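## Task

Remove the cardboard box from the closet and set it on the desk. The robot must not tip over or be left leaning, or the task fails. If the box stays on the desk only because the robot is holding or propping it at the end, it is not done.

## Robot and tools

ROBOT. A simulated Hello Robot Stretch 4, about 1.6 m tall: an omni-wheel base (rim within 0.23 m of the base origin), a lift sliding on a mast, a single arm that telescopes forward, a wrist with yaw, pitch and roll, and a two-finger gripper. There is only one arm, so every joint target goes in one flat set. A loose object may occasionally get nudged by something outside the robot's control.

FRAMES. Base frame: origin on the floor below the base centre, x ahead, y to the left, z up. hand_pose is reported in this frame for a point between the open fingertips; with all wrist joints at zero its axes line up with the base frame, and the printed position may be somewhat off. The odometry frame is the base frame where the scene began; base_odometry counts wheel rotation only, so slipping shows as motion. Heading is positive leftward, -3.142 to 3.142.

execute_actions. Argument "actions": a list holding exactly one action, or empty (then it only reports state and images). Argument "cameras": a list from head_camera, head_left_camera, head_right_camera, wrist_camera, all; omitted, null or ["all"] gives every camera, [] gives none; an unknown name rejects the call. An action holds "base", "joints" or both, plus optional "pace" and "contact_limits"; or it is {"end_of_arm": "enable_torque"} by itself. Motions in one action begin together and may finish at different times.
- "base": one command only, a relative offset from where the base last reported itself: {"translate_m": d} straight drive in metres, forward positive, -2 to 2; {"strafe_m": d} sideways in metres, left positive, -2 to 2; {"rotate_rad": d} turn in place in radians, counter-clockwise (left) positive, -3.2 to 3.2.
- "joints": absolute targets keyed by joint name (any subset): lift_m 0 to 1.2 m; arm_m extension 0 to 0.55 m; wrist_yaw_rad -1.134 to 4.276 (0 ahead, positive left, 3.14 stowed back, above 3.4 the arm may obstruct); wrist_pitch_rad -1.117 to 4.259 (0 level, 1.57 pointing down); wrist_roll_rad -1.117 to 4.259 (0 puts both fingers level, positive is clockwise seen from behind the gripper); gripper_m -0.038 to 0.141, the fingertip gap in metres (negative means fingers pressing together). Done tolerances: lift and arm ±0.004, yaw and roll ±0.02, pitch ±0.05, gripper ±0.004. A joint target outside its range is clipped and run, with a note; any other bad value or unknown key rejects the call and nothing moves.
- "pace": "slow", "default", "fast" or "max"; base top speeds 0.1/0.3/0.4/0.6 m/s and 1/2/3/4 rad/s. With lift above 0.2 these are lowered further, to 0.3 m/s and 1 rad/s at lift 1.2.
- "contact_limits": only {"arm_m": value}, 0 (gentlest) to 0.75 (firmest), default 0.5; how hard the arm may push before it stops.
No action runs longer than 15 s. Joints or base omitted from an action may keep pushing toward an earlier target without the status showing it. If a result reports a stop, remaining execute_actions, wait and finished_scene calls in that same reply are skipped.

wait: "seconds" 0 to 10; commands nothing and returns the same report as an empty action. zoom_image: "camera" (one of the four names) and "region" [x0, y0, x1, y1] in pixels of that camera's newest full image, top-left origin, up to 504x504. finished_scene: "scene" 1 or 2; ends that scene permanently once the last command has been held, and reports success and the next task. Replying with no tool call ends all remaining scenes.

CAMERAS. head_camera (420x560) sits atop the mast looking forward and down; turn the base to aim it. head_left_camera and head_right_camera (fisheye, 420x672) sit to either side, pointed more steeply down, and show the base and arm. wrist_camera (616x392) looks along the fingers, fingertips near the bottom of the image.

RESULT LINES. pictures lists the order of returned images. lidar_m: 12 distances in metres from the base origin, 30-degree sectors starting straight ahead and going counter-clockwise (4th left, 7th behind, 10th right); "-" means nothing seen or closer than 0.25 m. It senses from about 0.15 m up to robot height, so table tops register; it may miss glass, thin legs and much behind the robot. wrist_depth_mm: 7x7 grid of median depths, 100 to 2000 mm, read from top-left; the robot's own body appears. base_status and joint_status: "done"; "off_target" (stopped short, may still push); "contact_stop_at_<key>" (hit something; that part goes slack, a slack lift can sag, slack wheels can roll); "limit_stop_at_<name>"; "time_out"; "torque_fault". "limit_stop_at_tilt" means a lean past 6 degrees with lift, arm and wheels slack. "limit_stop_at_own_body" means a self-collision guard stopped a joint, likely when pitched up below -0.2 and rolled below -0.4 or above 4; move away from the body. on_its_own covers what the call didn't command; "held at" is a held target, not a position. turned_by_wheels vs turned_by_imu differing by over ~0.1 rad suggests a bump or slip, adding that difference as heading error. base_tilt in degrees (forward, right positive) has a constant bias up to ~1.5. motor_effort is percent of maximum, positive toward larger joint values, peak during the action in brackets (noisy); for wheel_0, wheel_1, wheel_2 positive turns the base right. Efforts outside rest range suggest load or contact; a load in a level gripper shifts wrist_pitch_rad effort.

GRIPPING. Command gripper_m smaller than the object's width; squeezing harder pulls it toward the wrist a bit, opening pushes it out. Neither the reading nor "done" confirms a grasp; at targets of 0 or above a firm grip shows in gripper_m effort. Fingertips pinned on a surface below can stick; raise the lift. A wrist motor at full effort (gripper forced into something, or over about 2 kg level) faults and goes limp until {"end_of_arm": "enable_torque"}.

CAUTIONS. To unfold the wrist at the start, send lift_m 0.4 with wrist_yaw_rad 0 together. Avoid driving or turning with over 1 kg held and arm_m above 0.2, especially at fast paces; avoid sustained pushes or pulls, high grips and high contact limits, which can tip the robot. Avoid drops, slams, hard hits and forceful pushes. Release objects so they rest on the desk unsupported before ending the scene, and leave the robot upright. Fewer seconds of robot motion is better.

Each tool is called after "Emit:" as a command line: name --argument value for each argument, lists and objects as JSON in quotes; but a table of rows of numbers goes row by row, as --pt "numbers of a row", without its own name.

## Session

Emit:
execute_actions --actions '[{"joints":{"lift_m":0.4,"wrist_yaw_rad":0}}]' --cameras '["head_camera","head_left_camera","head_right_camera"]'

Scene clock: 2.37 s.
base_odometry: x=+0.000 y=+0.000 heading=+0.000 (m, m, rad; odometry frame)
turned_by_wheels: +0.000 (rad since the last result)
turned_by_imu: +0.001 (rad since the last result)
base_tilt: forward=-0.7 right=+0.2 (deg)
lidar_m: 1.65 1.35 1.12 1.12 1.27 1.56 1.53 1.81 2.64 2.61 2.92 1.64
base_status: not commanded
joint_positions: lift_m=+0.400 arm_m=+0.000 wrist_yaw_rad=+0.000 wrist_pitch_rad=-0.010 wrist_roll_rad=+0.006 gripper_m=+0.057
joint_status: all done
motor_effort: lift_m=+22(23) arm_m=-1(0) wrist_yaw_rad=-4(5) wrist_pitch_rad=-6(5) wrist_roll_rad=-1(1) gripper_m=-2(5) wheel_0=+1(0) wheel_1=+0(0) wheel_2=-1(0) (%)
hand_pose: x=+0.4594 y=-0.0873 z=+0.5808 quat_wxyz=(+1.000, +0.003, -0.005, +0.000) (m; base frame)
wrist_depth_mm: 1255 1756 - - - - 1921 / 1255 1661 - - - - 1983 / 1255 1756 - 1921 - 1618 - / 1255 1661 - - - - 1921 / 1255 1661 - - - - 1983 / 1229 1661 203 1983 197 1708 1863 / 1229 1397 1336 112 1336 1255 1281
pictures: head_camera, head_left_camera, head_right_camera
Images, in order (width x height): head_camera 420x560, head_left_camera 420x672, head_right_camera 420x672.

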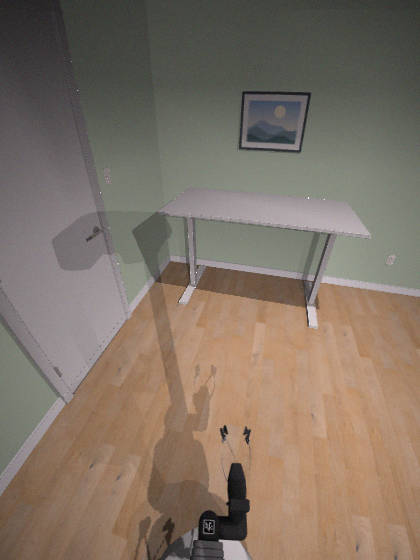

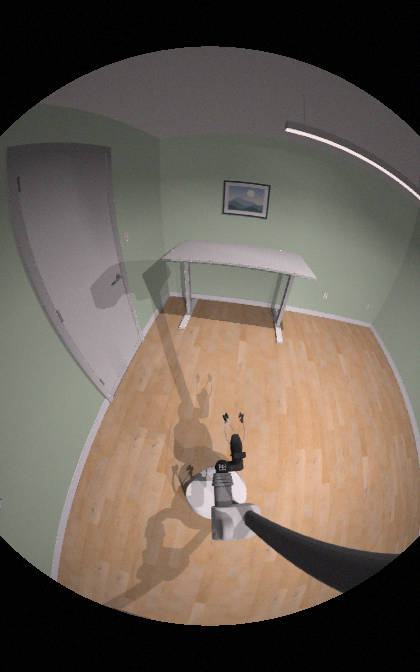

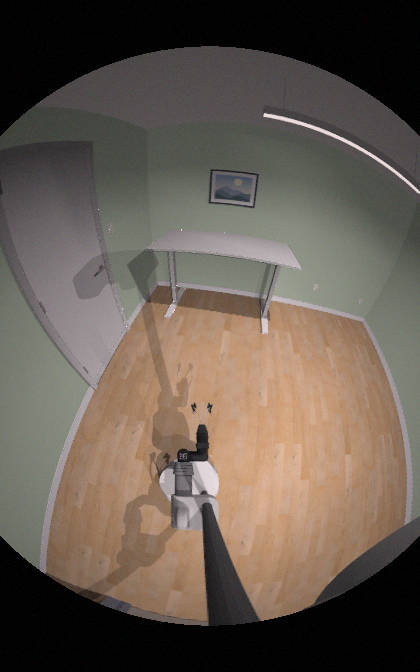

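Emit:
execute_actions --actions '[{"base":{"rotate_rad":2.88},"joints":{"lift_m":0.885,"gripper_m":0.0}}]' --cameras '["head_camera","wrist_camera"]'

Scene clock: 7.37 s.
base_odometry: x=+0.000 y=+0.000 heading=+2.879 (m, m, rad; odometry frame)
turned_by_wheels: +2.879 (rad since the last result)
turned_by_imu: +2.940 (rad since the last result)
base_tilt: forward=-0.7 right=+0.3 (deg)
lidar_m: 1.55 1.60 2.07 2.60 2.68 2.64 2.05 1.70 1.20 1.12 1.13 1.49
base_status: done
joint_positions: lift_m=+0.885 arm_m=+0.000 wrist_yaw_rad=+0.000 wrist_pitch_rad=-0.010 wrist_roll_rad=+0.006 gripper_m=+0.000
joint_status: all done
motor_effort: lift_m=+21(22) arm_m=-1(1) wrist_yaw_rad=+0(2) wrist_pitch_rad=-5(5) wrist_roll_rad=-2(0) gripper_m=-6(7) wheel_0=-3(9) wheel_1=-2(7) wheel_2=-3(10) (%)
hand_pose: x=+0.4594 y=-0.0874 z=+1.0658 quat_wxyz=(+1.000, +0.003, -0.005, +0.000) (m; base frame)
wrist_depth_mm: 1430 1366 1336 1366 1336 - 1430 / 1397 1336 1336 1336 1366 - 1464 / 1430 1430 1336 1366 1366 - 1499 / 1430 1397 1336 1366 1366 - 1464 / 1397 1430 1366 1366 1397 - 1464 / 1397 1430 1366 198 190 - 1464 / 1366 1397 1366 112 - 1921 1499
pictures: head_camera, wrist_camera
Images, in order (width x height): head_camera 420x560, wrist_camera 616x392.

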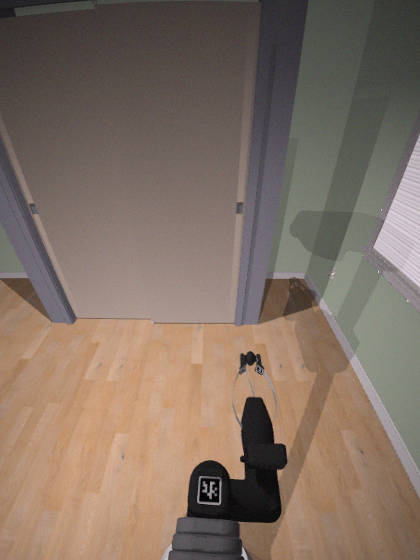

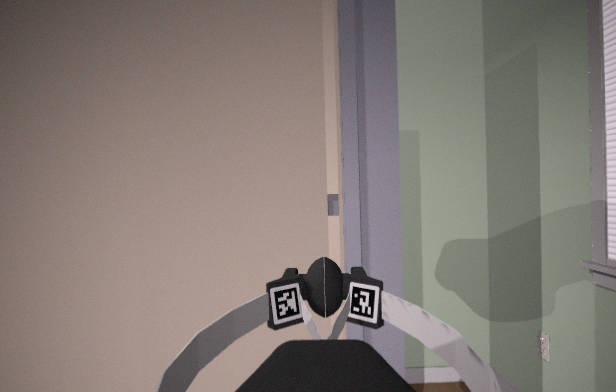

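Emit:
execute_actions --actions '[{"base":{"strafe_m":-0.08},"joints":{"lift_m":0.905,"arm_m":0.45}}]' --cameras '[]'

Emit:
execute_actions --actions '[{"base":{"translate_m":0.6}}]' --cameras '["wrist_camera"]'

Scene clock: 11.40 s.
base_odometry: x=+0.021 y=+0.077 heading=+2.880 (m, m, rad; odometry frame)
turned_by_wheels: +0.000 (rad since the last result)
turned_by_imu: +0.001 (rad since the last result)
base_tilt: forward=-0.7 right=+0.2 (deg)
lidar_m: 1.54 1.58 2.06 2.70 2.76 1.77 2.08 1.57 1.12 1.05 1.08 1.38
base_status: done
joint_positions: lift_m=+0.905 arm_m=+0.449 wrist_yaw_rad=+0.000 wrist_pitch_rad=-0.010 wrist_roll_rad=+0.006 gripper_m=+0.000
joint_status: all done
motor_effort: lift_m=+22(21) arm_m=+5(10) wrist_yaw_rad=-1(0) wrist_pitch_rad=-5(5) wrist_roll_rad=-2(0) gripper_m=-8(6) wheel_0=+1(10) wheel_1=+1(10) wheel_2=+0(1) (%)
hand_pose: x=+0.9086 y=-0.0874 z=+1.0858 quat_wxyz=(+1.000, +0.003, -0.005, +0.000) (m; base frame)
wrist_depth_mm: 904 904 904 904 878 1618 1281 / 891 917 904 904 891 1661 1281 / 917 904 917 904 891 1661 1281 / 904 917 904 917 917 1576 1336 / 904 917 917 917 891 1661 1366 / 904 917 917 197 190 1661 1336 / 904 904 904 112 1661 1618 1308
pictures: none
No camera images: the call's "cameras" was empty. Leave "cameras" out to get every camera's image.

Scene clock: 14.87 s.
base_odometry: x=-0.559 y=+0.233 heading=+2.880 (m, m, rad; odometry frame)
turned_by_wheels: +0.000 (rad since the last result)
turned_by_imu: +0.000 (rad since the last result)
base_tilt: forward=-0.7 right=+0.2 (deg)
lidar_m: 0.93 0.99 1.35 2.73 2.80 3.25 3.09 1.53 1.08 0.98 1.02 1.03
base_status: done
joint_positions: lift_m=+0.905 arm_m=+0.449 wrist_yaw_rad=+0.000 wrist_pitch_rad=-0.010 wrist_roll_rad=+0.006 gripper_m=+0.000
joint_status: not commanded
motor_effort: lift_m=+21(22) arm_m=+5(5) wrist_yaw_rad=+0(2) wrist_pitch_rad=-6(6) wrist_roll_rad=-1(1) gripper_m=-7(7) wheel_0=+2(7) wheel_1=+2(7) wheel_2=+0(11) (%)
hand_pose: x=+0.9086 y=-0.0874 z=+1.0859 quat_wxyz=(+1.000, +0.003, -0.005, +0.000) (m; base frame)
wrist_depth_mm: 301 303 304 273 287 289 1060 / 301 303 303 273 287 290 1025 / 303 304 304 274 290 289 1042 / 303 303 306 276 290 291 661 / 304 304 306 277 290 291 668 / 306 304 306 198 190 291 661 / 306 306 306 112 291 294 683
pictures: wrist_camera
Images, in order (width x height): wrist_camera 616x392.

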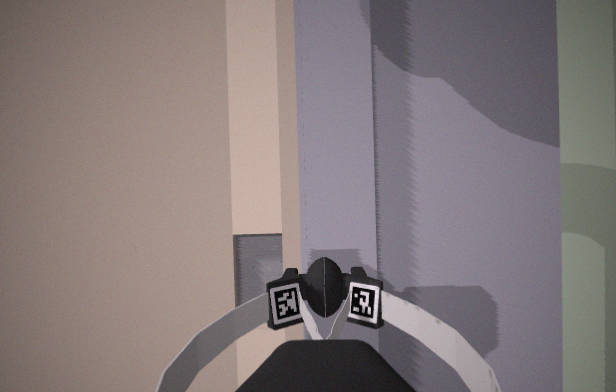

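Emit:
execute_actions --actions '[{"base":{"strafe_m":0.055},"joints":{"lift_m":0.89}}]' --cameras '[]'

Emit:
execute_actions --actions '[{"joints":{"arm_m":0.55},"pace":"slow","contact_limits":{"arm_m":0.3}}]' --cameras '["wrist_camera"]'

Scene clock: 17.77 s.
base_odometry: x=-0.573 y=+0.179 heading=+2.880 (m, m, rad; odometry frame)
turned_by_wheels: +0.000 (rad since the last result)
turned_by_imu: +0.001 (rad since the last result)
base_tilt: forward=-0.7 right=+0.2 (deg)
lidar_m: 0.95 0.99 1.35 2.66 2.74 3.25 3.07 1.61 1.15 1.02 1.06 1.00
base_status: done
joint_positions: lift_m=+0.890 arm_m=+0.449 wrist_yaw_rad=+0.000 wrist_pitch_rad=-0.010 wrist_roll_rad=+0.006 gripper_m=+0.000
joint_status: all done
motor_effort: lift_m=+13(19) arm_m=+5(5) wrist_yaw_rad=-1(1) wrist_pitch_rad=-4(6) wrist_roll_rad=-1(1) gripper_m=-7(6) wheel_0=-1(12) wheel_1=-1(8) wheel_2=+0(2) (%)
hand_pose: x=+0.9086 y=-0.0874 z=+1.0716 quat_wxyz=(+1.000, +0.003, -0.005, +0.000) (m; base frame)
wrist_depth_mm: 297 298 298 300 271 285 286 / 297 300 300 301 272 286 286 / 298 300 301 300 272 286 287 / 298 301 303 303 274 286 289 / 301 301 303 303 274 287 289 / 301 303 301 198 190 287 290 / 303 304 304 112 276 290 291
pictures: none
No camera images: the call's "cameras" was empty. Leave "cameras" out to get every camera's image.

Scene clock: 19.60 s.
base_odometry: x=-0.573 y=+0.179 heading=+2.880 (m, m, rad; odometry frame)
turned_by_wheels: +0.000 (rad since the last result)
turned_by_imu: +0.004 (rad since the last result)
base_tilt: forward=-0.7 right=+0.3 (deg)
lidar_m: 0.94 0.99 1.35 2.67 2.76 3.25 3.10 1.60 1.14 1.05 1.04 1.01
base_status: not commanded
joint_positions: lift_m=+0.890 arm_m=+0.520 wrist_yaw_rad=-0.003 wrist_pitch_rad=-0.011 wrist_roll_rad=+0.006 gripper_m=+0.000
joint_status: arm_m contact_stop (moved +0.071 of +0.101)
on_its_own: arm_m is slack since a contact_stop (your +0.550 is given up)
motor_effort: lift_m=+14(13) arm_m=+0(14) wrist_yaw_rad=+8(26) wrist_pitch_rad=-5(7) wrist_roll_rad=-1(2) gripper_m=-7(7) wheel_0=+1(2) wheel_1=+0(4) wheel_2=-4(9) (%)
contact_limits: arm_m 0.3
hand_pose: x=+0.9794 y=-0.0884 z=+1.0716 quat_wxyz=(+1.000, +0.003, -0.005, -0.002) (m; base frame)
wrist_depth_mm: 229 230 232 232 204 202 216 / 230 230 230 231 208 202 216 / 230 231 233 234 211 203 217 / 233 233 234 233 215 203 218 / 232 233 234 245 216 203 218 / 232 234 234 198 189 203 220 / 233 235 236 112 204 205 219
pictures: wrist_camera
Images, in order (width x height): wrist_camera 616x392.

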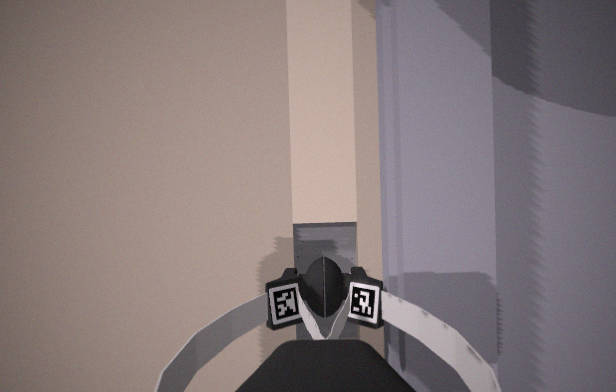

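Fingers are in the recess this time (deeper).

Emit:
execute_actions --actions '[{"base":{"strafe_m":0.25},"joints":{"arm_m":0.522},"pace":"slow"}]' --cameras '["wrist_camera","head_camera"]'

Scene clock: 24.43 s.
base_odometry: x=-0.637 y=-0.062 heading=+2.878 (m, m, rad; odometry frame)
turned_by_wheels: -0.001 (rad since the last result)
turned_by_imu: -0.135 (rad since the last result)
base_tilt: forward=-1.2 right=+0.5 (deg)
lidar_m: 0.91 0.92 1.19 2.47 2.48 2.99 3.09 2.21 1.46 1.24 1.23 1.01
base_status: done
joint_positions: lift_m=+0.890 arm_m=+0.521 wrist_yaw_rad=-0.018 wrist_pitch_rad=-0.005 wrist_roll_rad=+0.006 gripper_m=+0.000
joint_status: all done
on_its_own: wrist_yaw_rad is at rest, and its effort (+50) is outside its rest range (-13 to +13)
motor_effort: lift_m=+15(15) arm_m=+8(4) wrist_yaw_rad=+50(59) wrist_pitch_rad=-21(28) wrist_roll_rad=+0(0) gripper_m=-5(6) wheel_0=-4(22) wheel_1=+5(9) wheel_2=-18(18) (%)
hand_pose: x=+0.9784 y=-0.0925 z=+1.0699 quat_wxyz=(+1.000, +0.003, -0.003, -0.009) (m; base frame)
wrist_depth_mm: 206 213 221 230 294 232 222 / 206 213 221 230 297 234 224 / 206 213 222 232 301 236 224 / 206 214 222 232 241 238 224 / 207 215 224 230 249 241 225 / 208 215 221 190 189 235 225 / 208 213 223 112 314 222 225
pictures: head_camera, wrist_camera
Images, in order (width x height): head_camera 420x560, wrist_camera 616x392.

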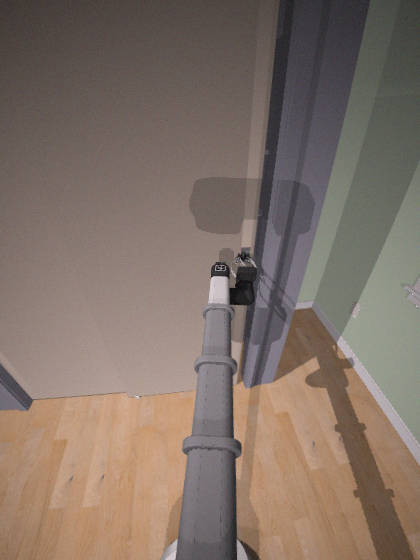

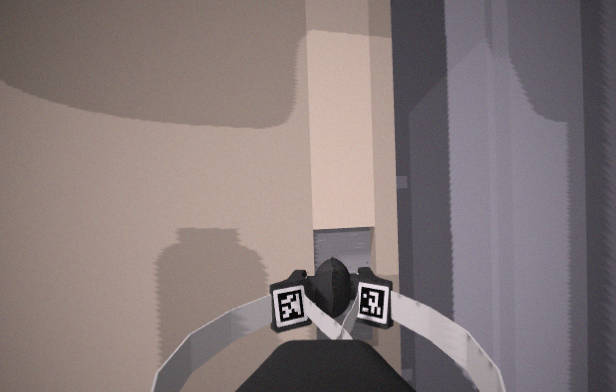

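Emit:
execute_actions --actions '[{"base":{"rotate_rad":0.25},"pace":"slow"}]' --cameras '["wrist_camera"]'

Scene clock: 27.97 s.
base_odometry: x=-0.603 y=-0.044 heading=+3.011 (m, m, rad; odometry frame)
turned_by_wheels: +0.133 (rad since the last result)
turned_by_imu: +0.014 (rad since the last result)
base_tilt: forward=-0.7 right=+0.2 (deg)
lidar_m: 0.94 0.96 1.23 2.51 2.54 3.07 3.10 2.17 1.36 1.17 1.19 1.04
base_status: rotate_rad contact_stop (by the wheels' count: +0.133 of +0.250)
joint_positions: lift_m=+0.890 arm_m=+0.521 wrist_yaw_rad=+0.000 wrist_pitch_rad=-0.010 wrist_roll_rad=+0.006 gripper_m=+0.000
joint_status: not commanded
on_its_own: the wheels are slack since a contact_stop
motor_effort: lift_m=+16(16) arm_m=+3(9) wrist_yaw_rad=+0(83) wrist_pitch_rad=-6(76) wrist_roll_rad=-1(2) gripper_m=-5(7) wheel_0=+0(5) wheel_1=+0(11) wheel_2=+0(35) (%)
hand_pose: x=+0.9808 y=-0.0874 z=+1.0713 quat_wxyz=(+1.000, +0.003, -0.005, +0.000) (m; base frame)
wrist_depth_mm: 213 220 225 233 296 218 238 / 213 220 226 233 298 218 238 / 213 220 226 234 278 218 239 / 213 220 227 234 279 218 240 / 213 221 228 243 283 220 240 / 214 221 226 198 189 220 241 / 215 220 228 112 267 220 241
pictures: wrist_camera
Images, in order (width x height): wrist_camera 616x392.

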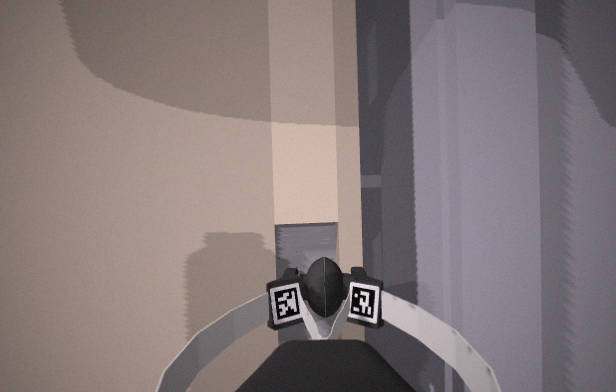

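Emit:
execute_actions --actions '[{"base":{"rotate_rad":0.11},"joints":{"arm_m":0.0}}]' --cameras '[]'

Emit:
execute_actions --actions '[{"base":{"translate_m":0.42}}]' --cameras '["wrist_camera"]'

Scene clock: 31.77 s.
base_odometry: x=-0.603 y=-0.044 heading=+3.121 (m, m, rad; odometry frame)
turned_by_wheels: +0.109 (rad since the last result)
turned_by_imu: +0.111 (rad since the last result)
base_tilt: forward=-0.7 right=+0.2 (deg)
lidar_m: 0.93 0.97 1.32 2.53 2.57 3.29 2.65 1.87 1.29 1.19 1.22 0.97
base_status: done
joint_positions: lift_m=+0.890 arm_m=+0.001 wrist_yaw_rad=+0.000 wrist_pitch_rad=-0.010 wrist_roll_rad=+0.006 gripper_m=+0.000
joint_status: all done
motor_effort: lift_m=+15(16) arm_m=-4(6) wrist_yaw_rad=+0(31) wrist_pitch_rad=-5(5) wrist_roll_rad=-2(1) gripper_m=-6(9) wheel_0=-5(15) wheel_1=-1(9) wheel_2=-4(15) (%)
hand_pose: x=+0.4602 y=-0.0874 z=+1.0713 quat_wxyz=(+1.000, +0.003, -0.005, +0.000) (m; base frame)
wrist_depth_mm: 723 723 723 732 723 723 1499 / 715 732 723 732 741 732 1464 / 723 732 732 741 741 741 1464 / 723 732 741 741 741 723 1464 / 732 732 732 741 750 732 1499 / 723 741 741 198 190 732 1464 / 723 741 732 112 732 732 1499
pictures: none
No camera images: the call's "cameras" was empty. Leave "cameras" out to get every camera's image.

Scene clock: 34.63 s.
base_odometry: x=-1.023 y=-0.035 heading=+3.121 (m, m, rad; odometry frame)
turned_by_wheels: +0.000 (rad since the last result)
turned_by_imu: +0.000 (rad since the last result)
base_tilt: forward=-0.7 right=+0.2 (deg)
lidar_m: 0.52 0.53 0.71 2.55 2.59 3.39 3.55 1.86 1.27 1.16 1.19 0.57
base_status: done
joint_positions: lift_m=+0.890 arm_m=+0.001 wrist_yaw_rad=+0.000 wrist_pitch_rad=-0.010 wrist_roll_rad=+0.006 gripper_m=+0.000
joint_status: not commanded
motor_effort: lift_m=+16(16) arm_m=-4(5) wrist_yaw_rad=-3(2) wrist_pitch_rad=-6(6) wrist_roll_rad=-1(1) gripper_m=-5(5) wheel_0=+2(6) wheel_1=+1(7) wheel_2=-2(12) (%)
hand_pose: x=+0.4602 y=-0.0874 z=+1.0713 quat_wxyz=(+1.000, +0.003, -0.005, +0.000) (m; base frame)
wrist_depth_mm: 309 307 310 312 315 340 286 / 307 309 312 312 314 343 287 / 310 309 312 314 317 325 287 / 309 312 314 315 319 330 289 / 309 312 315 315 317 332 289 / 310 312 314 198 190 332 290 / 312 315 315 112 319 320 291
pictures: wrist_camera
Images, in order (width x height): wrist_camera 616x392.

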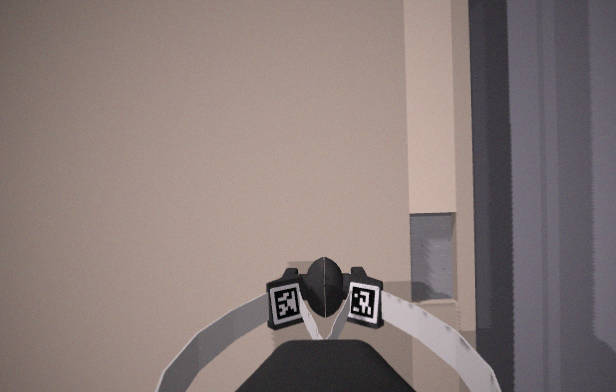

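Emit:
execute_actions --actions '[{"base":{"strafe_m":-0.098}}]' --cameras '[]'

Emit:
execute_actions --actions '[{"joints":{"arm_m":0.15},"pace":"slow","contact_limits":{"arm_m":0.3}}]' --cameras '["wrist_camera"]'

Scene clock: 37.67 s.
base_odometry: x=-1.021 y=+0.063 heading=+3.121 (m, m, rad; odometry frame)
turned_by_wheels: +0.000 (rad since the last result)
turned_by_imu: +0.000 (rad since the last result)
base_tilt: forward=-0.7 right=+0.2 (deg)
lidar_m: 0.51 0.54 0.71 2.64 2.69 3.50 3.53 1.71 1.14 1.05 1.09 0.55
base_status: done
joint_positions: lift_m=+0.890 arm_m=+0.001 wrist_yaw_rad=+0.000 wrist_pitch_rad=-0.010 wrist_roll_rad=+0.006 gripper_m=+0.000
joint_status: not commanded
motor_effort: lift_m=+16(16) arm_m=-4(4) wrist_yaw_rad=-1(1) wrist_pitch_rad=-6(6) wrist_roll_rad=+0(0) gripper_m=-5(6) wheel_0=+1(10) wheel_1=-1(10) wheel_2=+0(1) (%)
hand_pose: x=+0.4602 y=-0.0874 z=+1.0713 quat_wxyz=(+1.000, +0.003, -0.005, +0.000) (m; base frame)
wrist_depth_mm: 314 315 317 319 368 291 307 / 312 314 319 319 375 293 306 / 315 317 319 320 377 293 307 / 314 319 320 320 342 294 310 / 315 317 320 320 347 296 309 / 317 319 320 198 189 294 310 / 317 319 320 112 319 296 310
pictures: none
No camera images: the call's "cameras" was empty. Leave "cameras" out to get every camera's image.

Scene clock: 39.83 s.
base_odometry: x=-1.021 y=+0.063 heading=+3.120 (m, m, rad; odometry frame)
turned_by_wheels: +0.000 (rad since the last result)
turned_by_imu: +0.008 (rad since the last result)
base_tilt: forward=-0.7 right=+0.2 (deg)
lidar_m: 0.52 0.56 0.73 2.64 2.72 3.54 3.53 1.69 1.15 1.06 1.10 0.56
base_status: not commanded
joint_positions: lift_m=+0.890 arm_m=+0.095 wrist_yaw_rad=-0.008 wrist_pitch_rad=-0.011 wrist_roll_rad=+0.006 gripper_m=+0.000
joint_status: arm_m contact_stop (moved +0.094 of +0.149)
on_its_own: arm_m is slack since a contact_stop (your +0.150 is given up); wrist_yaw_rad is at rest, and its effort (+21) is outside its rest range (-13 to +13)
motor_effort: lift_m=+16(15) arm_m=+0(17) wrist_yaw_rad=+21(49) wrist_pitch_rad=-2(10) wrist_roll_rad=-1(1) gripper_m=-3(6) wheel_0=+0(3) wheel_1=+0(4) wheel_2=-5(11) (%)
contact_limits: arm_m 0.3
hand_pose: x=+0.5533 y=-0.0897 z=+1.0716 quat_wxyz=(+1.000, +0.003, -0.006, -0.004) (m; base frame)
wrist_depth_mm: 224 227 229 229 282 201 201 / 226 227 229 229 285 202 202 / 226 227 229 230 289 202 202 / 226 227 229 231 293 202 202 / 227 228 229 241 297 204 202 / 227 229 230 195 187 205 204 / 228 229 231 112 303 203 204
pictures: wrist_camera
Images, in order (width x height): wrist_camera 616x392.

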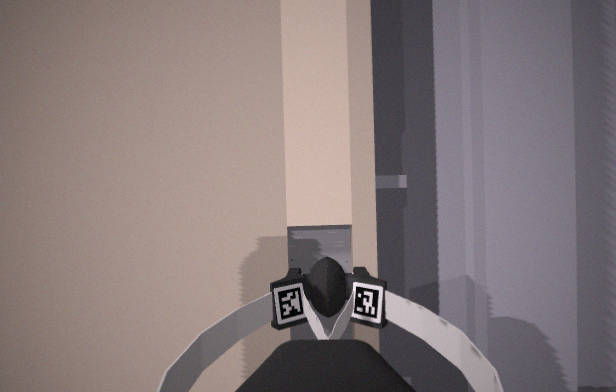

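Emit:
execute_actions --actions '[{"base":{"strafe_m":0.2},"joints":{"arm_m":0.095},"pace":"slow"}]' --cameras '["wrist_camera"]'

Scene clock: 43.90 s.
base_odometry: x=-1.025 y=-0.137 heading=+3.119 (m, m, rad; odometry frame)
turned_by_wheels: -0.001 (rad since the last result)
turned_by_imu: -0.134 (rad since the last result)
base_tilt: forward=-1.1 right=+0.4 (deg)
lidar_m: 0.49 0.49 0.60 1.21 2.50 3.01 3.51 2.25 1.41 1.23 1.23 0.60
base_status: done
joint_positions: lift_m=+0.890 arm_m=+0.094 wrist_yaw_rad=-0.020 wrist_pitch_rad=-0.009 wrist_roll_rad=+0.006 gripper_m=+0.000
joint_status: all done
on_its_own: wrist_yaw_rad is at rest, and its effort (+54) is outside its rest range (-13 to +13)
motor_effort: lift_m=+16(16) arm_m=+6(2) wrist_yaw_rad=+54(64) wrist_pitch_rad=-10(11) wrist_roll_rad=-1(1) gripper_m=-3(7) wheel_0=-4(14) wheel_1=+5(8) wheel_2=-14(13) (%)
hand_pose: x=+0.5517 y=-0.0930 z=+1.0709 quat_wxyz=(+1.000, +0.003, -0.004, -0.010) (m; base frame)
wrist_depth_mm: 198 206 214 223 621 315 246 / 198 206 216 224 683 320 249 / 199 207 215 224 683 324 249 / 199 207 215 224 609 325 251 / 199 208 215 235 654 329 252 / 200 208 213 204 185 315 254 / 200 207 216 112 621 287 256
pictures: wrist_camera
Images, in order (width x height): wrist_camera 616x392.

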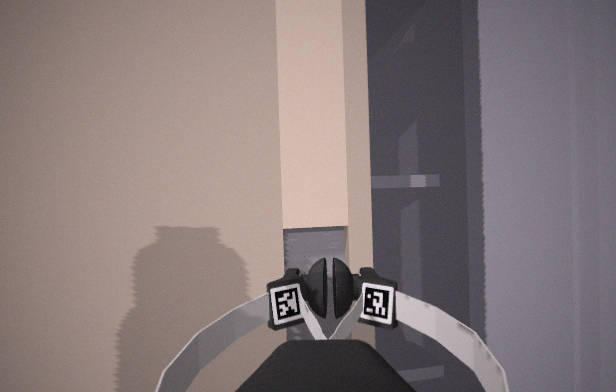

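Emit:
execute_actions --actions '[{"base":{"rotate_rad":0.13},"joints":{"arm_m":0.0}}]' --cameras '["wrist_camera"]'

Scene clock: 46.43 s.
base_odometry: x=-1.025 y=-0.137 heading=-3.034 (m, m, rad; odometry frame)
turned_by_wheels: +0.130 (rad since the last result)
turned_by_imu: +0.091 (rad since the last result)
base_tilt: forward=-0.6 right=+0.2 (deg)
lidar_m: 0.49 0.49 0.66 1.34 2.54 3.22 3.57 2.03 1.34 1.19 1.21 0.58
base_status: done
joint_positions: lift_m=+0.890 arm_m=+0.001 wrist_yaw_rad=+0.000 wrist_pitch_rad=-0.010 wrist_roll_rad=+0.006 gripper_m=+0.000
joint_status: all done
motor_effort: lift_m=+16(16) arm_m=-4(7) wrist_yaw_rad=-1(87) wrist_pitch_rad=-6(10) wrist_roll_rad=-1(2) gripper_m=-7(9) wheel_0=+2(24) wheel_1=-2(11) wheel_2=+0(26) (%)
hand_pose: x=+0.4602 y=-0.0875 z=+1.0713 quat_wxyz=(+1.000, +0.003, -0.005, +0.000) (m; base frame)
wrist_depth_mm: 271 273 281 282 707 603 314 / 271 276 278 283 976 615 317 / 273 276 278 283 1025 615 317 / 272 274 281 283 1025 615 320 / 272 278 281 286 1025 621 322 / 273 277 281 198 190 627 322 / 276 278 282 112 634 469 324
pictures: wrist_camera
Images, in order (width x height): wrist_camera 616x392.

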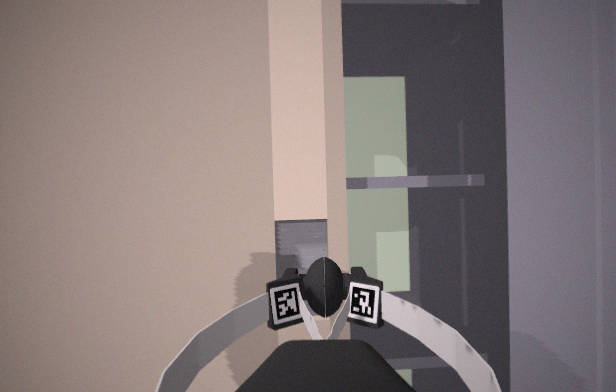

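Emit:
execute_actions --actions '[{"base":{"strafe_m":-0.08}}]' --cameras '[]'

Emit:
execute_actions --actions '[{"joints":{"arm_m":0.17},"contact_limits":{"arm_m":0.3}}]' --cameras '[]'

Emit:
execute_actions --actions '[{"base":{"strafe_m":0.6},"pace":"slow"}]' --cameras '["wrist_camera","head_camera"]'

Scene clock: 49.60 s.
base_odometry: x=-1.034 y=-0.057 heading=-3.034 (m, m, rad; odometry frame)
turned_by_wheels: +0.000 (rad since the last result)
turned_by_imu: +0.000 (rad since the last result)
base_tilt: forward=-0.7 right=+0.3 (deg)
lidar_m: 0.49 0.51 0.62 1.32 2.63 3.30 3.56 1.87 1.27 1.12 1.14 0.56
base_status: done
joint_positions: lift_m=+0.890 arm_m=+0.001 wrist_yaw_rad=+0.000 wrist_pitch_rad=-0.010 wrist_roll_rad=+0.006 gripper_m=+0.000
joint_status: not commanded
motor_effort: lift_m=+17(16) arm_m=-5(4) wrist_yaw_rad=+0(1) wrist_pitch_rad=-7(6) wrist_roll_rad=-2(1) gripper_m=-6(7) wheel_0=+1(13) wheel_1=+0(9) wheel_2=+0(3) (%)
hand_pose: x=+0.4602 y=-0.0875 z=+1.0713 quat_wxyz=(+1.000, +0.003, -0.005, +0.000) (m; base frame)
wrist_depth_mm: 279 282 289 699 676 286 272 / 281 285 290 1008 842 289 273 / 281 285 290 1025 842 291 273 / 279 285 291 1025 768 296 276 / 281 287 301 1008 866 298 274 / 283 285 294 198 190 298 277 / 283 287 290 112 640 274 276
pictures: none
No camera images: the call's "cameras" was empty. Leave "cameras" out to get every camera's image.

Scene clock: 51.20 s.
base_odometry: x=-1.034 y=-0.057 heading=-3.034 (m, m, rad; odometry frame)
turned_by_wheels: +0.000 (rad since the last result)
turned_by_imu: +0.000 (rad since the last result)
base_tilt: forward=-0.7 right=+0.3 (deg)
lidar_m: 0.50 0.51 0.65 1.33 2.63 3.31 3.54 1.89 1.26 1.13 1.15 0.54
base_status: not commanded
joint_positions: lift_m=+0.890 arm_m=+0.169 wrist_yaw_rad=+0.000 wrist_pitch_rad=-0.010 wrist_roll_rad=+0.006 gripper_m=+0.000
joint_status: all done
motor_effort: lift_m=+16(16) arm_m=+5(8) wrist_yaw_rad=+0(1) wrist_pitch_rad=-5(6) wrist_roll_rad=-1(1) gripper_m=-6(6) wheel_0=+1(1) wheel_1=+0(0) wheel_2=+0(0) (%)
contact_limits: arm_m 0.3
hand_pose: x=+0.6285 y=-0.0874 z=+1.0713 quat_wxyz=(+1.000, +0.003, -0.005, +0.000) (m; base frame)
wrist_depth_mm: 119 125 676 691 654 427 192 / 119 124 831 854 759 433 194 / 119 123 842 866 768 433 196 / 120 122 831 842 647 439 197 / 120 122 842 854 809 439 199 / 131 122 831 198 190 445 200 / 131 122 539 112 591 309 201
pictures: none
No camera images: the call's "cameras" was empty. Leave "cameras" out to get every camera's image.

Scene clock: 58.33 s.
base_odometry: x=-0.970 y=-0.653 heading=-3.037 (m, m, rad; odometry frame)
turned_by_wheels: -0.003 (rad since the last result)
turned_by_imu: -0.122 (rad since the last result)
base_tilt: forward=-0.6 right=+0.2 (deg)
lidar_m: 0.41 0.43 0.50 0.86 2.02 2.38 3.62 2.88 1.98 1.69 0.92 0.85
base_status: done
joint_positions: lift_m=+0.890 arm_m=+0.170 wrist_yaw_rad=-0.015 wrist_pitch_rad=-0.010 wrist_roll_rad=+0.006 gripper_m=+0.000
joint_status: not commanded
on_its_own: wrist_yaw_rad is at rest, and its effort (+39) is outside its rest range (-13 to +13)
motor_effort: lift_m=+16(16) arm_m=+2(5) wrist_yaw_rad=+39(60) wrist_pitch_rad=-7(6) wrist_roll_rad=+1(0) gripper_m=-6(9) wheel_0=-24(25) wheel_1=-2(7) wheel_2=-9(12) (%)
hand_pose: x=+0.6278 y=-0.0916 z=+1.0713 quat_wxyz=(+1.000, +0.003, -0.005, -0.007) (m; base frame)
wrist_depth_mm: - 668 683 691 691 715 715 / - 732 768 788 831 878 820 / - 741 759 809 842 904 820 / - 741 759 798 831 891 820 / - 741 768 820 854 904 842 / - 741 759 205 190 854 778 / - 615 539 112 585 544 580
pictures: head_camera, wrist_camera
Images, in order (width x height): head_camera 420x560, wrist_camera 616x392.

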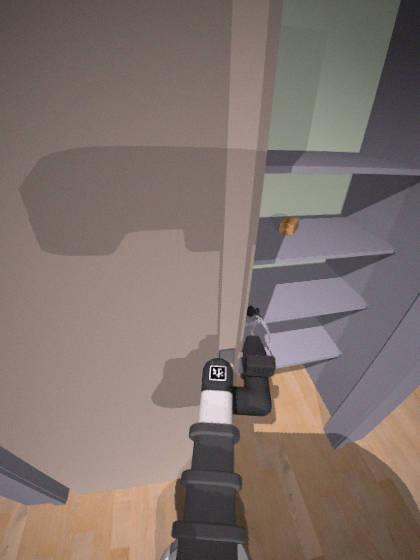

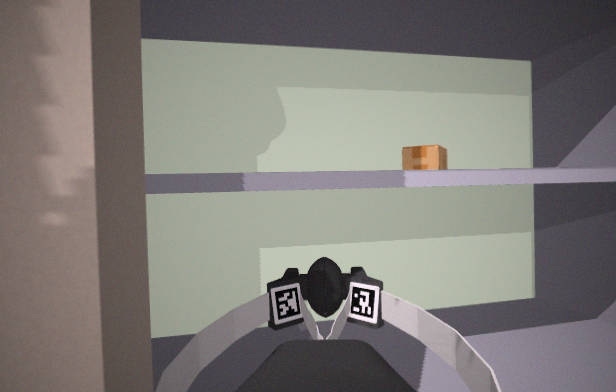

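Emit:
execute_actions --actions '[{"base":{"strafe_m":-0.18},"joints":{"lift_m":1.03,"gripper_m":0.13}}]' --cameras '["wrist_camera"]'

Scene clock: 61.73 s.
base_odometry: x=-0.988 y=-0.474 heading=-3.037 (m, m, rad; odometry frame)
turned_by_wheels: +0.000 (rad since the last result)
turned_by_imu: +0.000 (rad since the last result)
base_tilt: forward=-0.6 right=+0.2 (deg)
lidar_m: 0.49 0.45 0.56 0.93 2.21 2.61 3.58 2.84 1.77 1.52 0.85 0.80
base_status: done
joint_positions: lift_m=+1.030 arm_m=+0.170 wrist_yaw_rad=+0.000 wrist_pitch_rad=-0.010 wrist_roll_rad=+0.006 gripper_m=+0.130
joint_status: all done
motor_effort: lift_m=+22(23) arm_m=+2(2) wrist_yaw_rad=+0(40) wrist_pitch_rad=-6(9) wrist_roll_rad=+0(1) gripper_m=+0(6) wheel_0=+1(27) wheel_1=+0(10) wheel_2=-4(7) (%)
hand_pose: x=+0.6291 y=-0.0875 z=+1.2108 quat_wxyz=(+1.000, +0.003, -0.005, +0.000) (m; base frame)
wrist_depth_mm: 382 418 424 809 866 778 634 / 539 549 564 580 591 603 609 / 741 768 798 842 878 878 647 / 750 768 809 842 866 878 661 / 732 759 750 615 676 654 609 / 397 427 402 427 449 466 654 / 750 778 798 112 878 798 654
pictures: wrist_camera
Images, in order (width x height): wrist_camera 616x392.

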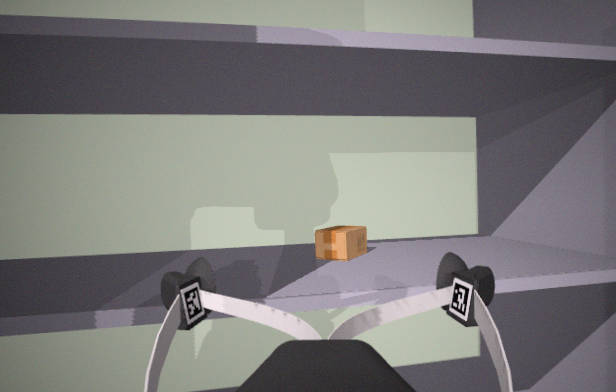

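Emit:
execute_actions --actions '[{"base":{"strafe_m":-0.045},"joints":{"arm_m":0.45},"contact_limits":{"arm_m":0.3}}]' --cameras '["wrist_camera"]'

Scene clock: 65.50 s.
base_odometry: x=-0.993 y=-0.430 heading=-3.037 (m, m, rad; odometry frame)
turned_by_wheels: +0.000 (rad since the last result)
turned_by_imu: +0.001 (rad since the last result)
base_tilt: forward=-0.7 right=+0.2 (deg)
lidar_m: 0.77 0.47 0.55 0.97 2.24 2.64 3.57 2.81 1.73 1.45 0.87 0.74
base_status: done
joint_positions: lift_m=+1.030 arm_m=+0.449 wrist_yaw_rad=+0.000 wrist_pitch_rad=-0.010 wrist_roll_rad=+0.006 gripper_m=+0.130
joint_status: all done
motor_effort: lift_m=+22(22) arm_m=+5(7) wrist_yaw_rad=-2(0) wrist_pitch_rad=-5(7) wrist_roll_rad=+0(0) gripper_m=-3(1) wheel_0=+2(9) wheel_1=+0(9) wheel_2=+0(3) (%)
contact_limits: arm_m 0.3
hand_pose: x=+0.9085 y=-0.0874 z=+1.2108 quat_wxyz=(+1.000, +0.003, -0.005, +0.000) (m; base frame)
wrist_depth_mm: 359 364 370 377 384 384 392 / 496 521 539 564 591 609 517 / 500 521 544 569 597 634 544 / 504 525 549 569 597 621 539 / 504 525 544 410 591 621 521 / 394 382 314 336 306 296 345 / 259 242 254 112 248 240 240
pictures: wrist_camera
Images, in order (width x height): wrist_camera 616x392.

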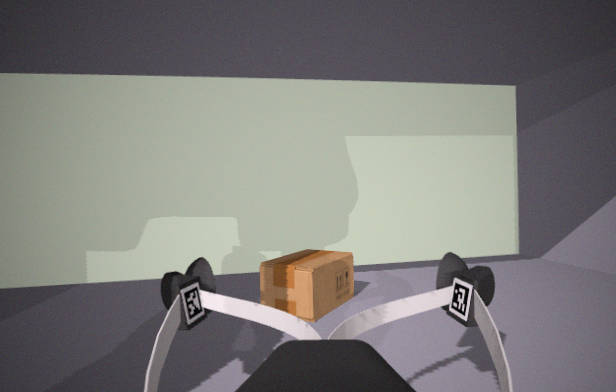

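Emit:
execute_actions --actions '[{"base":{"translate_m":0.07},"joints":{"arm_m":0.55},"contact_limits":{"arm_m":0.3}}]' --cameras '[]'

Emit:
execute_actions --actions '[{"joints":{"lift_m":1.008},"pace":"slow"}]' --cameras '["wrist_camera"]'

Scene clock: 68.30 s.
base_odometry: x=-1.063 y=-0.437 heading=-3.036 (m, m, rad; odometry frame)
turned_by_wheels: +0.000 (rad since the last result)
turned_by_imu: +0.001 (rad since the last result)
base_tilt: forward=-0.6 right=+0.2 (deg)
lidar_m: 0.71 0.39 0.49 0.88 2.27 2.69 3.65 2.84 1.72 1.44 0.71 0.69
base_status: done
joint_positions: lift_m=+1.030 arm_m=+0.549 wrist_yaw_rad=+0.000 wrist_pitch_rad=-0.010 wrist_roll_rad=+0.006 gripper_m=+0.130
joint_status: all done
motor_effort: lift_m=+22(22) arm_m=+5(6) wrist_yaw_rad=-1(1) wrist_pitch_rad=-5(6) wrist_roll_rad=+0(0) gripper_m=-1(1) wheel_0=+3(9) wheel_1=+2(6) wheel_2=-1(13) (%)
contact_limits: arm_m 0.3
hand_pose: x=+1.0085 y=-0.0874 z=+1.2108 quat_wxyz=(+1.000, +0.003, -0.005, +0.000) (m; base frame)
wrist_depth_mm: 349 364 375 379 384 387 389 / 353 366 384 399 415 439 455 / 351 368 382 404 418 442 459 / 353 368 384 402 418 436 462 / 351 368 384 402 415 439 466 / 351 364 198 214 303 297 345 / 259 242 179 112 247 241 238
pictures: none
No camera images: the call's "cameras" was empty. Leave "cameras" out to get every camera's image.

Scene clock: 69.23 s.
base_odometry: x=-1.063 y=-0.437 heading=-3.036 (m, m, rad; odometry frame)
turned_by_wheels: +0.000 (rad since the last result)
turned_by_imu: +0.000 (rad since the last result)
base_tilt: forward=-0.7 right=+0.2 (deg)
lidar_m: 0.71 0.40 0.48 0.85 2.25 2.68 3.63 2.82 1.71 1.46 0.72 0.71
base_status: not commanded
joint_positions: lift_m=+1.009 arm_m=+0.549 wrist_yaw_rad=+0.000 wrist_pitch_rad=-0.028 wrist_roll_rad=+0.008 gripper_m=+0.130
joint_status: all done
on_its_own: wrist_pitch_rad is at rest, and its effort (+46) is outside its rest range (-23 to +23)
motor_effort: lift_m=+6(20) arm_m=+5(5) wrist_yaw_rad=+0(2) wrist_pitch_rad=+46(46) wrist_roll_rad=-6(5) gripper_m=-1(2) wheel_0=+3(3) wheel_1=+2(2) wheel_2=-1(1) (%)
hand_pose: x=+1.0084 y=-0.0874 z=+1.1953 quat_wxyz=(+1.000, +0.004, -0.014, +0.000) (m; base frame)
wrist_depth_mm: 353 370 377 379 382 389 394 / 357 370 387 404 427 442 459 / 357 370 387 407 421 449 462 / 357 368 387 402 421 442 459 / 353 366 384 402 418 439 455 / 351 362 189 195 294 287 340 / 248 236 179 112 235 229 228
pictures: wrist_camera
Images, in order (width x height): wrist_camera 616x392.

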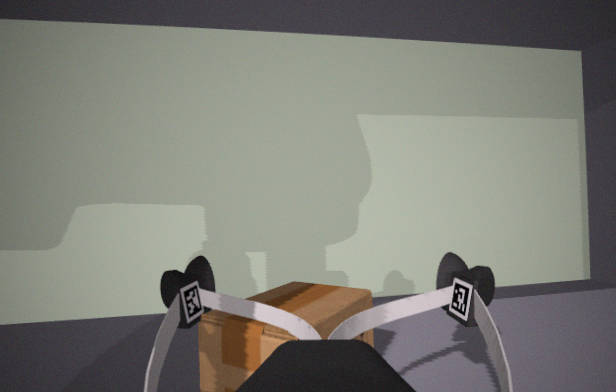

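Emit:
execute_actions --actions '[{"joints":{"lift_m":1.08}}]' --cameras '[]'

Emit:
execute_actions --actions '[{"base":{"strafe_m":0.03},"joints":{"wrist_pitch_rad":0.4,"arm_m":0.5}}]' --cameras '["wrist_camera"]'

Scene clock: 72.10 s.
base_odometry: x=-1.063 y=-0.437 heading=-3.036 (m, m, rad; odometry frame)
turned_by_wheels: +0.000 (rad since the last result)
turned_by_imu: +0.001 (rad since the last result)
base_tilt: forward=-0.7 right=+0.2 (deg)
lidar_m: 0.70 0.40 0.47 0.86 2.28 2.67 3.63 2.82 1.71 1.46 0.73 0.70
base_status: not commanded
joint_positions: lift_m=+1.080 arm_m=+0.549 wrist_yaw_rad=+0.000 wrist_pitch_rad=-0.010 wrist_roll_rad=+0.006 gripper_m=+0.130
joint_status: all done
motor_effort: lift_m=+22(23) arm_m=+5(5) wrist_yaw_rad=-1(0) wrist_pitch_rad=-4(46) wrist_roll_rad=-1(6) gripper_m=-1(1) wheel_0=+3(3) wheel_1=+2(2) wheel_2=+0(1) (%)
hand_pose: x=+1.0085 y=-0.0874 z=+1.2609 quat_wxyz=(+1.000, +0.003, -0.005, +0.000) (m; base frame)
wrist_depth_mm: 249 254 258 263 267 271 273 / 347 359 377 394 413 424 433 / 351 366 384 399 418 436 459 / 353 370 384 402 421 439 459 / 353 370 382 402 421 439 462 / 353 368 379 402 413 421 459 / 353 343 362 112 351 342 338
pictures: none
No camera images: the call's "cameras" was empty. Leave "cameras" out to get every camera's image.

Scene clock: 73.10 s.
base_odometry: x=-1.060 y=-0.467 heading=-3.037 (m, m, rad; odometry frame)
turned_by_wheels: -0.001 (rad since the last result)
turned_by_imu: -0.001 (rad since the last result)
base_tilt: forward=-0.7 right=+0.2 (deg)
lidar_m: 0.70 0.38 0.48 0.86 2.24 2.64 3.65 2.86 1.74 1.48 0.72 0.71
base_status: done
joint_positions: lift_m=+1.080 arm_m=+0.502 wrist_yaw_rad=+0.002 wrist_pitch_rad=+0.373 wrist_roll_rad=+0.006 gripper_m=+0.130
joint_status: all done
on_its_own: wrist_pitch_rad is at rest, and its effort (+77) is outside its rest range (-23 to +23)
motor_effort: lift_m=+16(22) arm_m=-9(12) wrist_yaw_rad=-7(10) wrist_pitch_rad=+77(79) wrist_roll_rad=-1(2) gripper_m=-2(2) wheel_0=-5(9) wheel_1=-4(9) wheel_2=+1(3) (%)
hand_pose: x=+0.9413 y=-0.0869 z=+1.1532 quat_wxyz=(+0.983, +0.003, +0.186, +0.000) (m; base frame)
wrist_depth_mm: 342 355 370 387 407 424 445 / 362 373 389 407 427 449 469 / 377 389 410 430 455 477 492 / 392 404 415 291 366 387 377 / 312 303 300 228 267 283 279 / 239 236 208 222 210 207 221 / 195 187 193 112 187 184 182
pictures: wrist_camera
Images, in order (width x height): wrist_camera 616x392.

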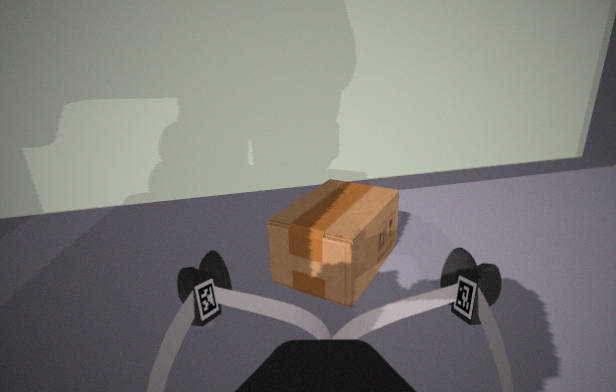

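Fingers press on the shelf; raise a bit and advance.

Emit:
execute_actions --actions '[{"joints":{"lift_m":1.105}}]' --cameras '[]'

Emit:
execute_actions --actions '[{"base":{"translate_m":0.02},"joints":{"arm_m":0.55},"contact_limits":{"arm_m":0.3}}]' --cameras '["wrist_camera"]'

Scene clock: 75.57 s.
base_odometry: x=-1.060 y=-0.467 heading=-3.037 (m, m, rad; odometry frame)
turned_by_wheels: +0.000 (rad since the last result)
turned_by_imu: +0.001 (rad since the last result)
base_tilt: forward=-0.7 right=+0.2 (deg)
lidar_m: 0.71 0.38 0.47 0.86 2.23 2.63 3.64 2.88 1.75 1.49 0.70 0.73
base_status: not commanded
joint_positions: lift_m=+1.105 arm_m=+0.501 wrist_yaw_rad=+0.000 wrist_pitch_rad=+0.402 wrist_roll_rad=+0.006 gripper_m=+0.130
joint_status: all done
motor_effort: lift_m=+22(22) arm_m=-4(9) wrist_yaw_rad=+0(6) wrist_pitch_rad=-4(79) wrist_roll_rad=-1(1) gripper_m=-1(1) wheel_0=-4(5) wheel_1=-3(4) wheel_2=+1(1) (%)
hand_pose: x=+0.9372 y=-0.0875 z=+1.1700 quat_wxyz=(+0.980, +0.003, +0.200, -0.001) (m; base frame)
wrist_depth_mm: 342 355 373 387 404 424 445 / 357 373 392 410 427 452 477 / 379 394 413 433 459 480 500 / 399 410 410 357 364 382 373 / 317 310 304 236 274 289 283 / 251 246 223 236 219 213 229 / 206 198 202 112 197 192 193
pictures: none
No camera images: the call's "cameras" was empty. Leave "cameras" out to get every camera's image.

Scene clock: 76.57 s.
base_odometry: x=-1.079 y=-0.469 heading=-3.037 (m, m, rad; odometry frame)
turned_by_wheels: +0.000 (rad since the last result)
turned_by_imu: +0.000 (rad since the last result)
base_tilt: forward=-0.7 right=+0.2 (deg)
lidar_m: 0.67 0.38 0.44 0.82 2.25 2.66 3.66 2.90 1.74 1.47 0.70 0.72
base_status: done
joint_positions: lift_m=+1.105 arm_m=+0.549 wrist_yaw_rad=+0.000 wrist_pitch_rad=+0.402 wrist_roll_rad=+0.006 gripper_m=+0.130
joint_status: all done
motor_effort: lift_m=+22(22) arm_m=+5(5) wrist_yaw_rad=-2(1) wrist_pitch_rad=-4(4) wrist_roll_rad=-1(1) gripper_m=-2(1) wheel_0=+3(2) wheel_1=+0(6) wheel_2=-1(11) (%)
contact_limits: arm_m 0.3
hand_pose: x=+0.9855 y=-0.0874 z=+1.1700 quat_wxyz=(+0.980, +0.003, +0.200, -0.001) (m; base frame)
wrist_depth_mm: 286 297 310 324 340 355 368 / 303 315 329 343 362 379 397 / 320 334 349 366 384 404 427 / 338 353 370 379 389 379 375 / 317 310 306 210 216 287 283 / 251 245 200 170 184 213 229 / 206 198 202 112 196 193 191
pictures: wrist_camera
Images, in order (width x height): wrist_camera 616x392.

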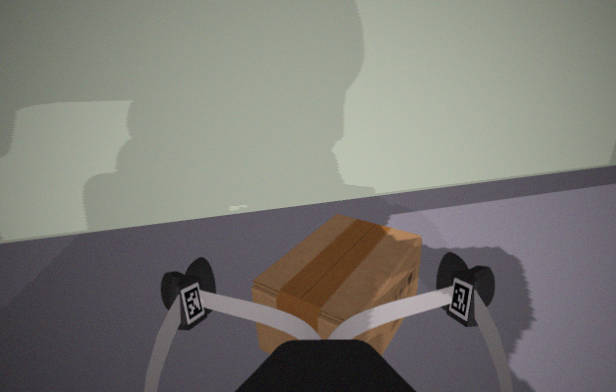

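Emit:
execute_actions --actions '[{"joints":{"gripper_m":0.02}}]' --cameras '[]'

Emit:
execute_actions --actions '[{"joints":{"lift_m":1.135}}]' --cameras '["wrist_camera"]'

Scene clock: 79.57 s.
base_odometry: x=-1.079 y=-0.469 heading=-3.037 (m, m, rad; odometry frame)
turned_by_wheels: +0.000 (rad since the last result)
turned_by_imu: +0.001 (rad since the last result)
base_tilt: forward=-0.7 right=+0.2 (deg)
lidar_m: 0.66 0.38 0.44 0.81 2.23 2.66 3.68 2.88 1.74 1.48 0.69 0.73
base_status: not commanded
joint_positions: lift_m=+1.105 arm_m=+0.549 wrist_yaw_rad=+0.000 wrist_pitch_rad=+0.403 wrist_roll_rad=+0.006 gripper_m=+0.020
joint_status: all done
motor_effort: lift_m=+22(22) arm_m=+5(5) wrist_yaw_rad=-2(2) wrist_pitch_rad=-6(6) wrist_roll_rad=-1(2) gripper_m=-21(19) wheel_0=+3(3) wheel_1=+0(0) wheel_2=-2(2) (%)
hand_pose: x=+0.9854 y=-0.0874 z=+1.1698 quat_wxyz=(+0.980, +0.003, +0.200, -0.001) (m; base frame)
wrist_depth_mm: 286 298 310 325 340 355 373 / 303 315 329 345 362 379 399 / 319 334 349 366 387 410 430 / 338 353 368 382 389 377 368 / 315 310 304 200 276 285 283 / 250 245 183 163 187 221 228 / 205 195 195 112 195 186 191
pictures: none
No camera images: the call's "cameras" was empty. Leave "cameras" out to get every camera's image.

Scene clock: 80.50 s.
base_odometry: x=-1.079 y=-0.469 heading=-3.037 (m, m, rad; odometry frame)
turned_by_wheels: +0.000 (rad since the last result)
turned_by_imu: +0.000 (rad since the last result)
base_tilt: forward=-0.6 right=+0.2 (deg)
lidar_m: 0.67 0.38 0.42 0.80 2.25 2.66 3.68 2.88 1.73 1.49 0.70 0.72
base_status: not commanded
joint_positions: lift_m=+1.134 arm_m=+0.549 wrist_yaw_rad=+0.000 wrist_pitch_rad=+0.403 wrist_roll_rad=+0.006 gripper_m=+0.020
joint_status: all done
motor_effort: lift_m=+25(26) arm_m=+5(5) wrist_yaw_rad=-3(2) wrist_pitch_rad=-7(8) wrist_roll_rad=-1(1) gripper_m=-21(20) wheel_0=+3(3) wheel_1=+0(0) wheel_2=-2(2) (%)
hand_pose: x=+0.9854 y=-0.0874 z=+1.1995 quat_wxyz=(+0.980, +0.003, +0.200, -0.001) (m; base frame)
wrist_depth_mm: 287 298 310 325 340 353 370 / 301 315 330 343 359 379 397 / 322 334 349 366 384 407 427 / 338 355 373 389 410 421 430 / 351 357 353 198 324 332 327 / 289 286 183 163 186 264 264 / 237 228 227 112 225 216 221
pictures: wrist_camera
Images, in order (width x height): wrist_camera 616x392.

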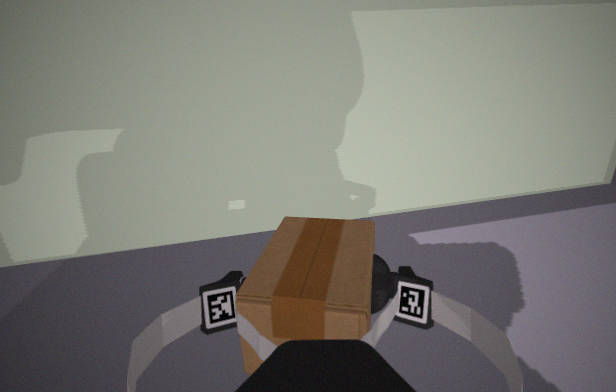

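Emit:
execute_actions --actions '[{"base":{"translate_m":-0.8},"joints":{"arm_m":0.0}}]' --cameras '[]'

Emit:
execute_actions --actions '[{"base":{"rotate_rad":-2.92}}]' --cameras '["head_camera"]'

Scene clock: 86.03 s.
base_odometry: x=-0.284 y=-0.385 heading=-3.037 (m, m, rad; odometry frame)
turned_by_wheels: +0.000 (rad since the last result)
turned_by_imu: +0.002 (rad since the last result)
base_tilt: forward=-0.7 right=+0.2 (deg)
lidar_m: 1.15 1.15 1.34 2.05 2.05 2.42 2.42 2.11 1.95 1.69 1.69 1.38
base_status: done
joint_positions: lift_m=+1.135 arm_m=+0.001 wrist_yaw_rad=+0.000 wrist_pitch_rad=+0.403 wrist_roll_rad=+0.006 gripper_m=+0.020
joint_status: all done
motor_effort: lift_m=+22(26) arm_m=-4(7) wrist_yaw_rad=-2(2) wrist_pitch_rad=-8(9) wrist_roll_rad=-1(2) gripper_m=-22(21) wheel_0=-3(6) wheel_1=-1(7) wheel_2=+2(10) (%)
hand_pose: x=+0.4371 y=-0.0874 z=+1.1997 quat_wxyz=(+0.980, +0.003, +0.200, -0.001) (m; base frame)
wrist_depth_mm: 768 798 842 1576 1576 976 1576 / 820 854 904 1618 1661 1042 1661 / 866 904 960 1708 1618 1118 1756 / 917 960 1008 1808 1808 1182 1863 / 960 1025 1078 199 1576 1255 1921 / 1042 1078 183 162 187 1336 1756 / 1098 1182 1229 112 1499 1464 1537
pictures: none
No camera images: the call's "cameras" was empty. Leave "cameras" out to get every camera's image.

Scene clock: 89.77 s.
base_odometry: x=-0.284 y=-0.385 heading=+0.327 (m, m, rad; odometry frame)
turned_by_wheels: -2.919 (rad since the last result)
turned_by_imu: -2.979 (rad since the last result)
base_tilt: forward=-0.8 right=+0.2 (deg)
lidar_m: 2.06 2.13 1.73 1.68 1.73 1.38 1.15 1.20 2.17 2.04 2.11 2.85
base_status: done
joint_positions: lift_m=+1.135 arm_m=+0.001 wrist_yaw_rad=+0.000 wrist_pitch_rad=+0.403 wrist_roll_rad=+0.006 gripper_m=+0.020
joint_status: not commanded
motor_effort: lift_m=+22(22) arm_m=-5(4) wrist_yaw_rad=-2(2) wrist_pitch_rad=-7(8) wrist_roll_rad=+0(1) gripper_m=-21(20) wheel_0=+3(4) wheel_1=+3(7) wheel_2=+5(10) (%)
hand_pose: x=+0.4371 y=-0.0874 z=+1.1997 quat_wxyz=(+0.980, +0.003, +0.200, -0.001) (m; base frame)
wrist_depth_mm: - - - - - - - / - - - - - - - / - - - - - - - / - - - - - - - / - - - 200 - - - / - 1983 183 162 186 1863 1863 / 1708 1576 1618 112 1618 1537 1537
pictures: head_camera
Images, in order (width x height): head_camera 420x560.

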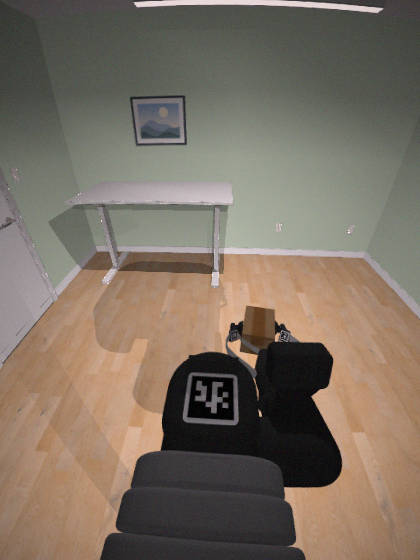

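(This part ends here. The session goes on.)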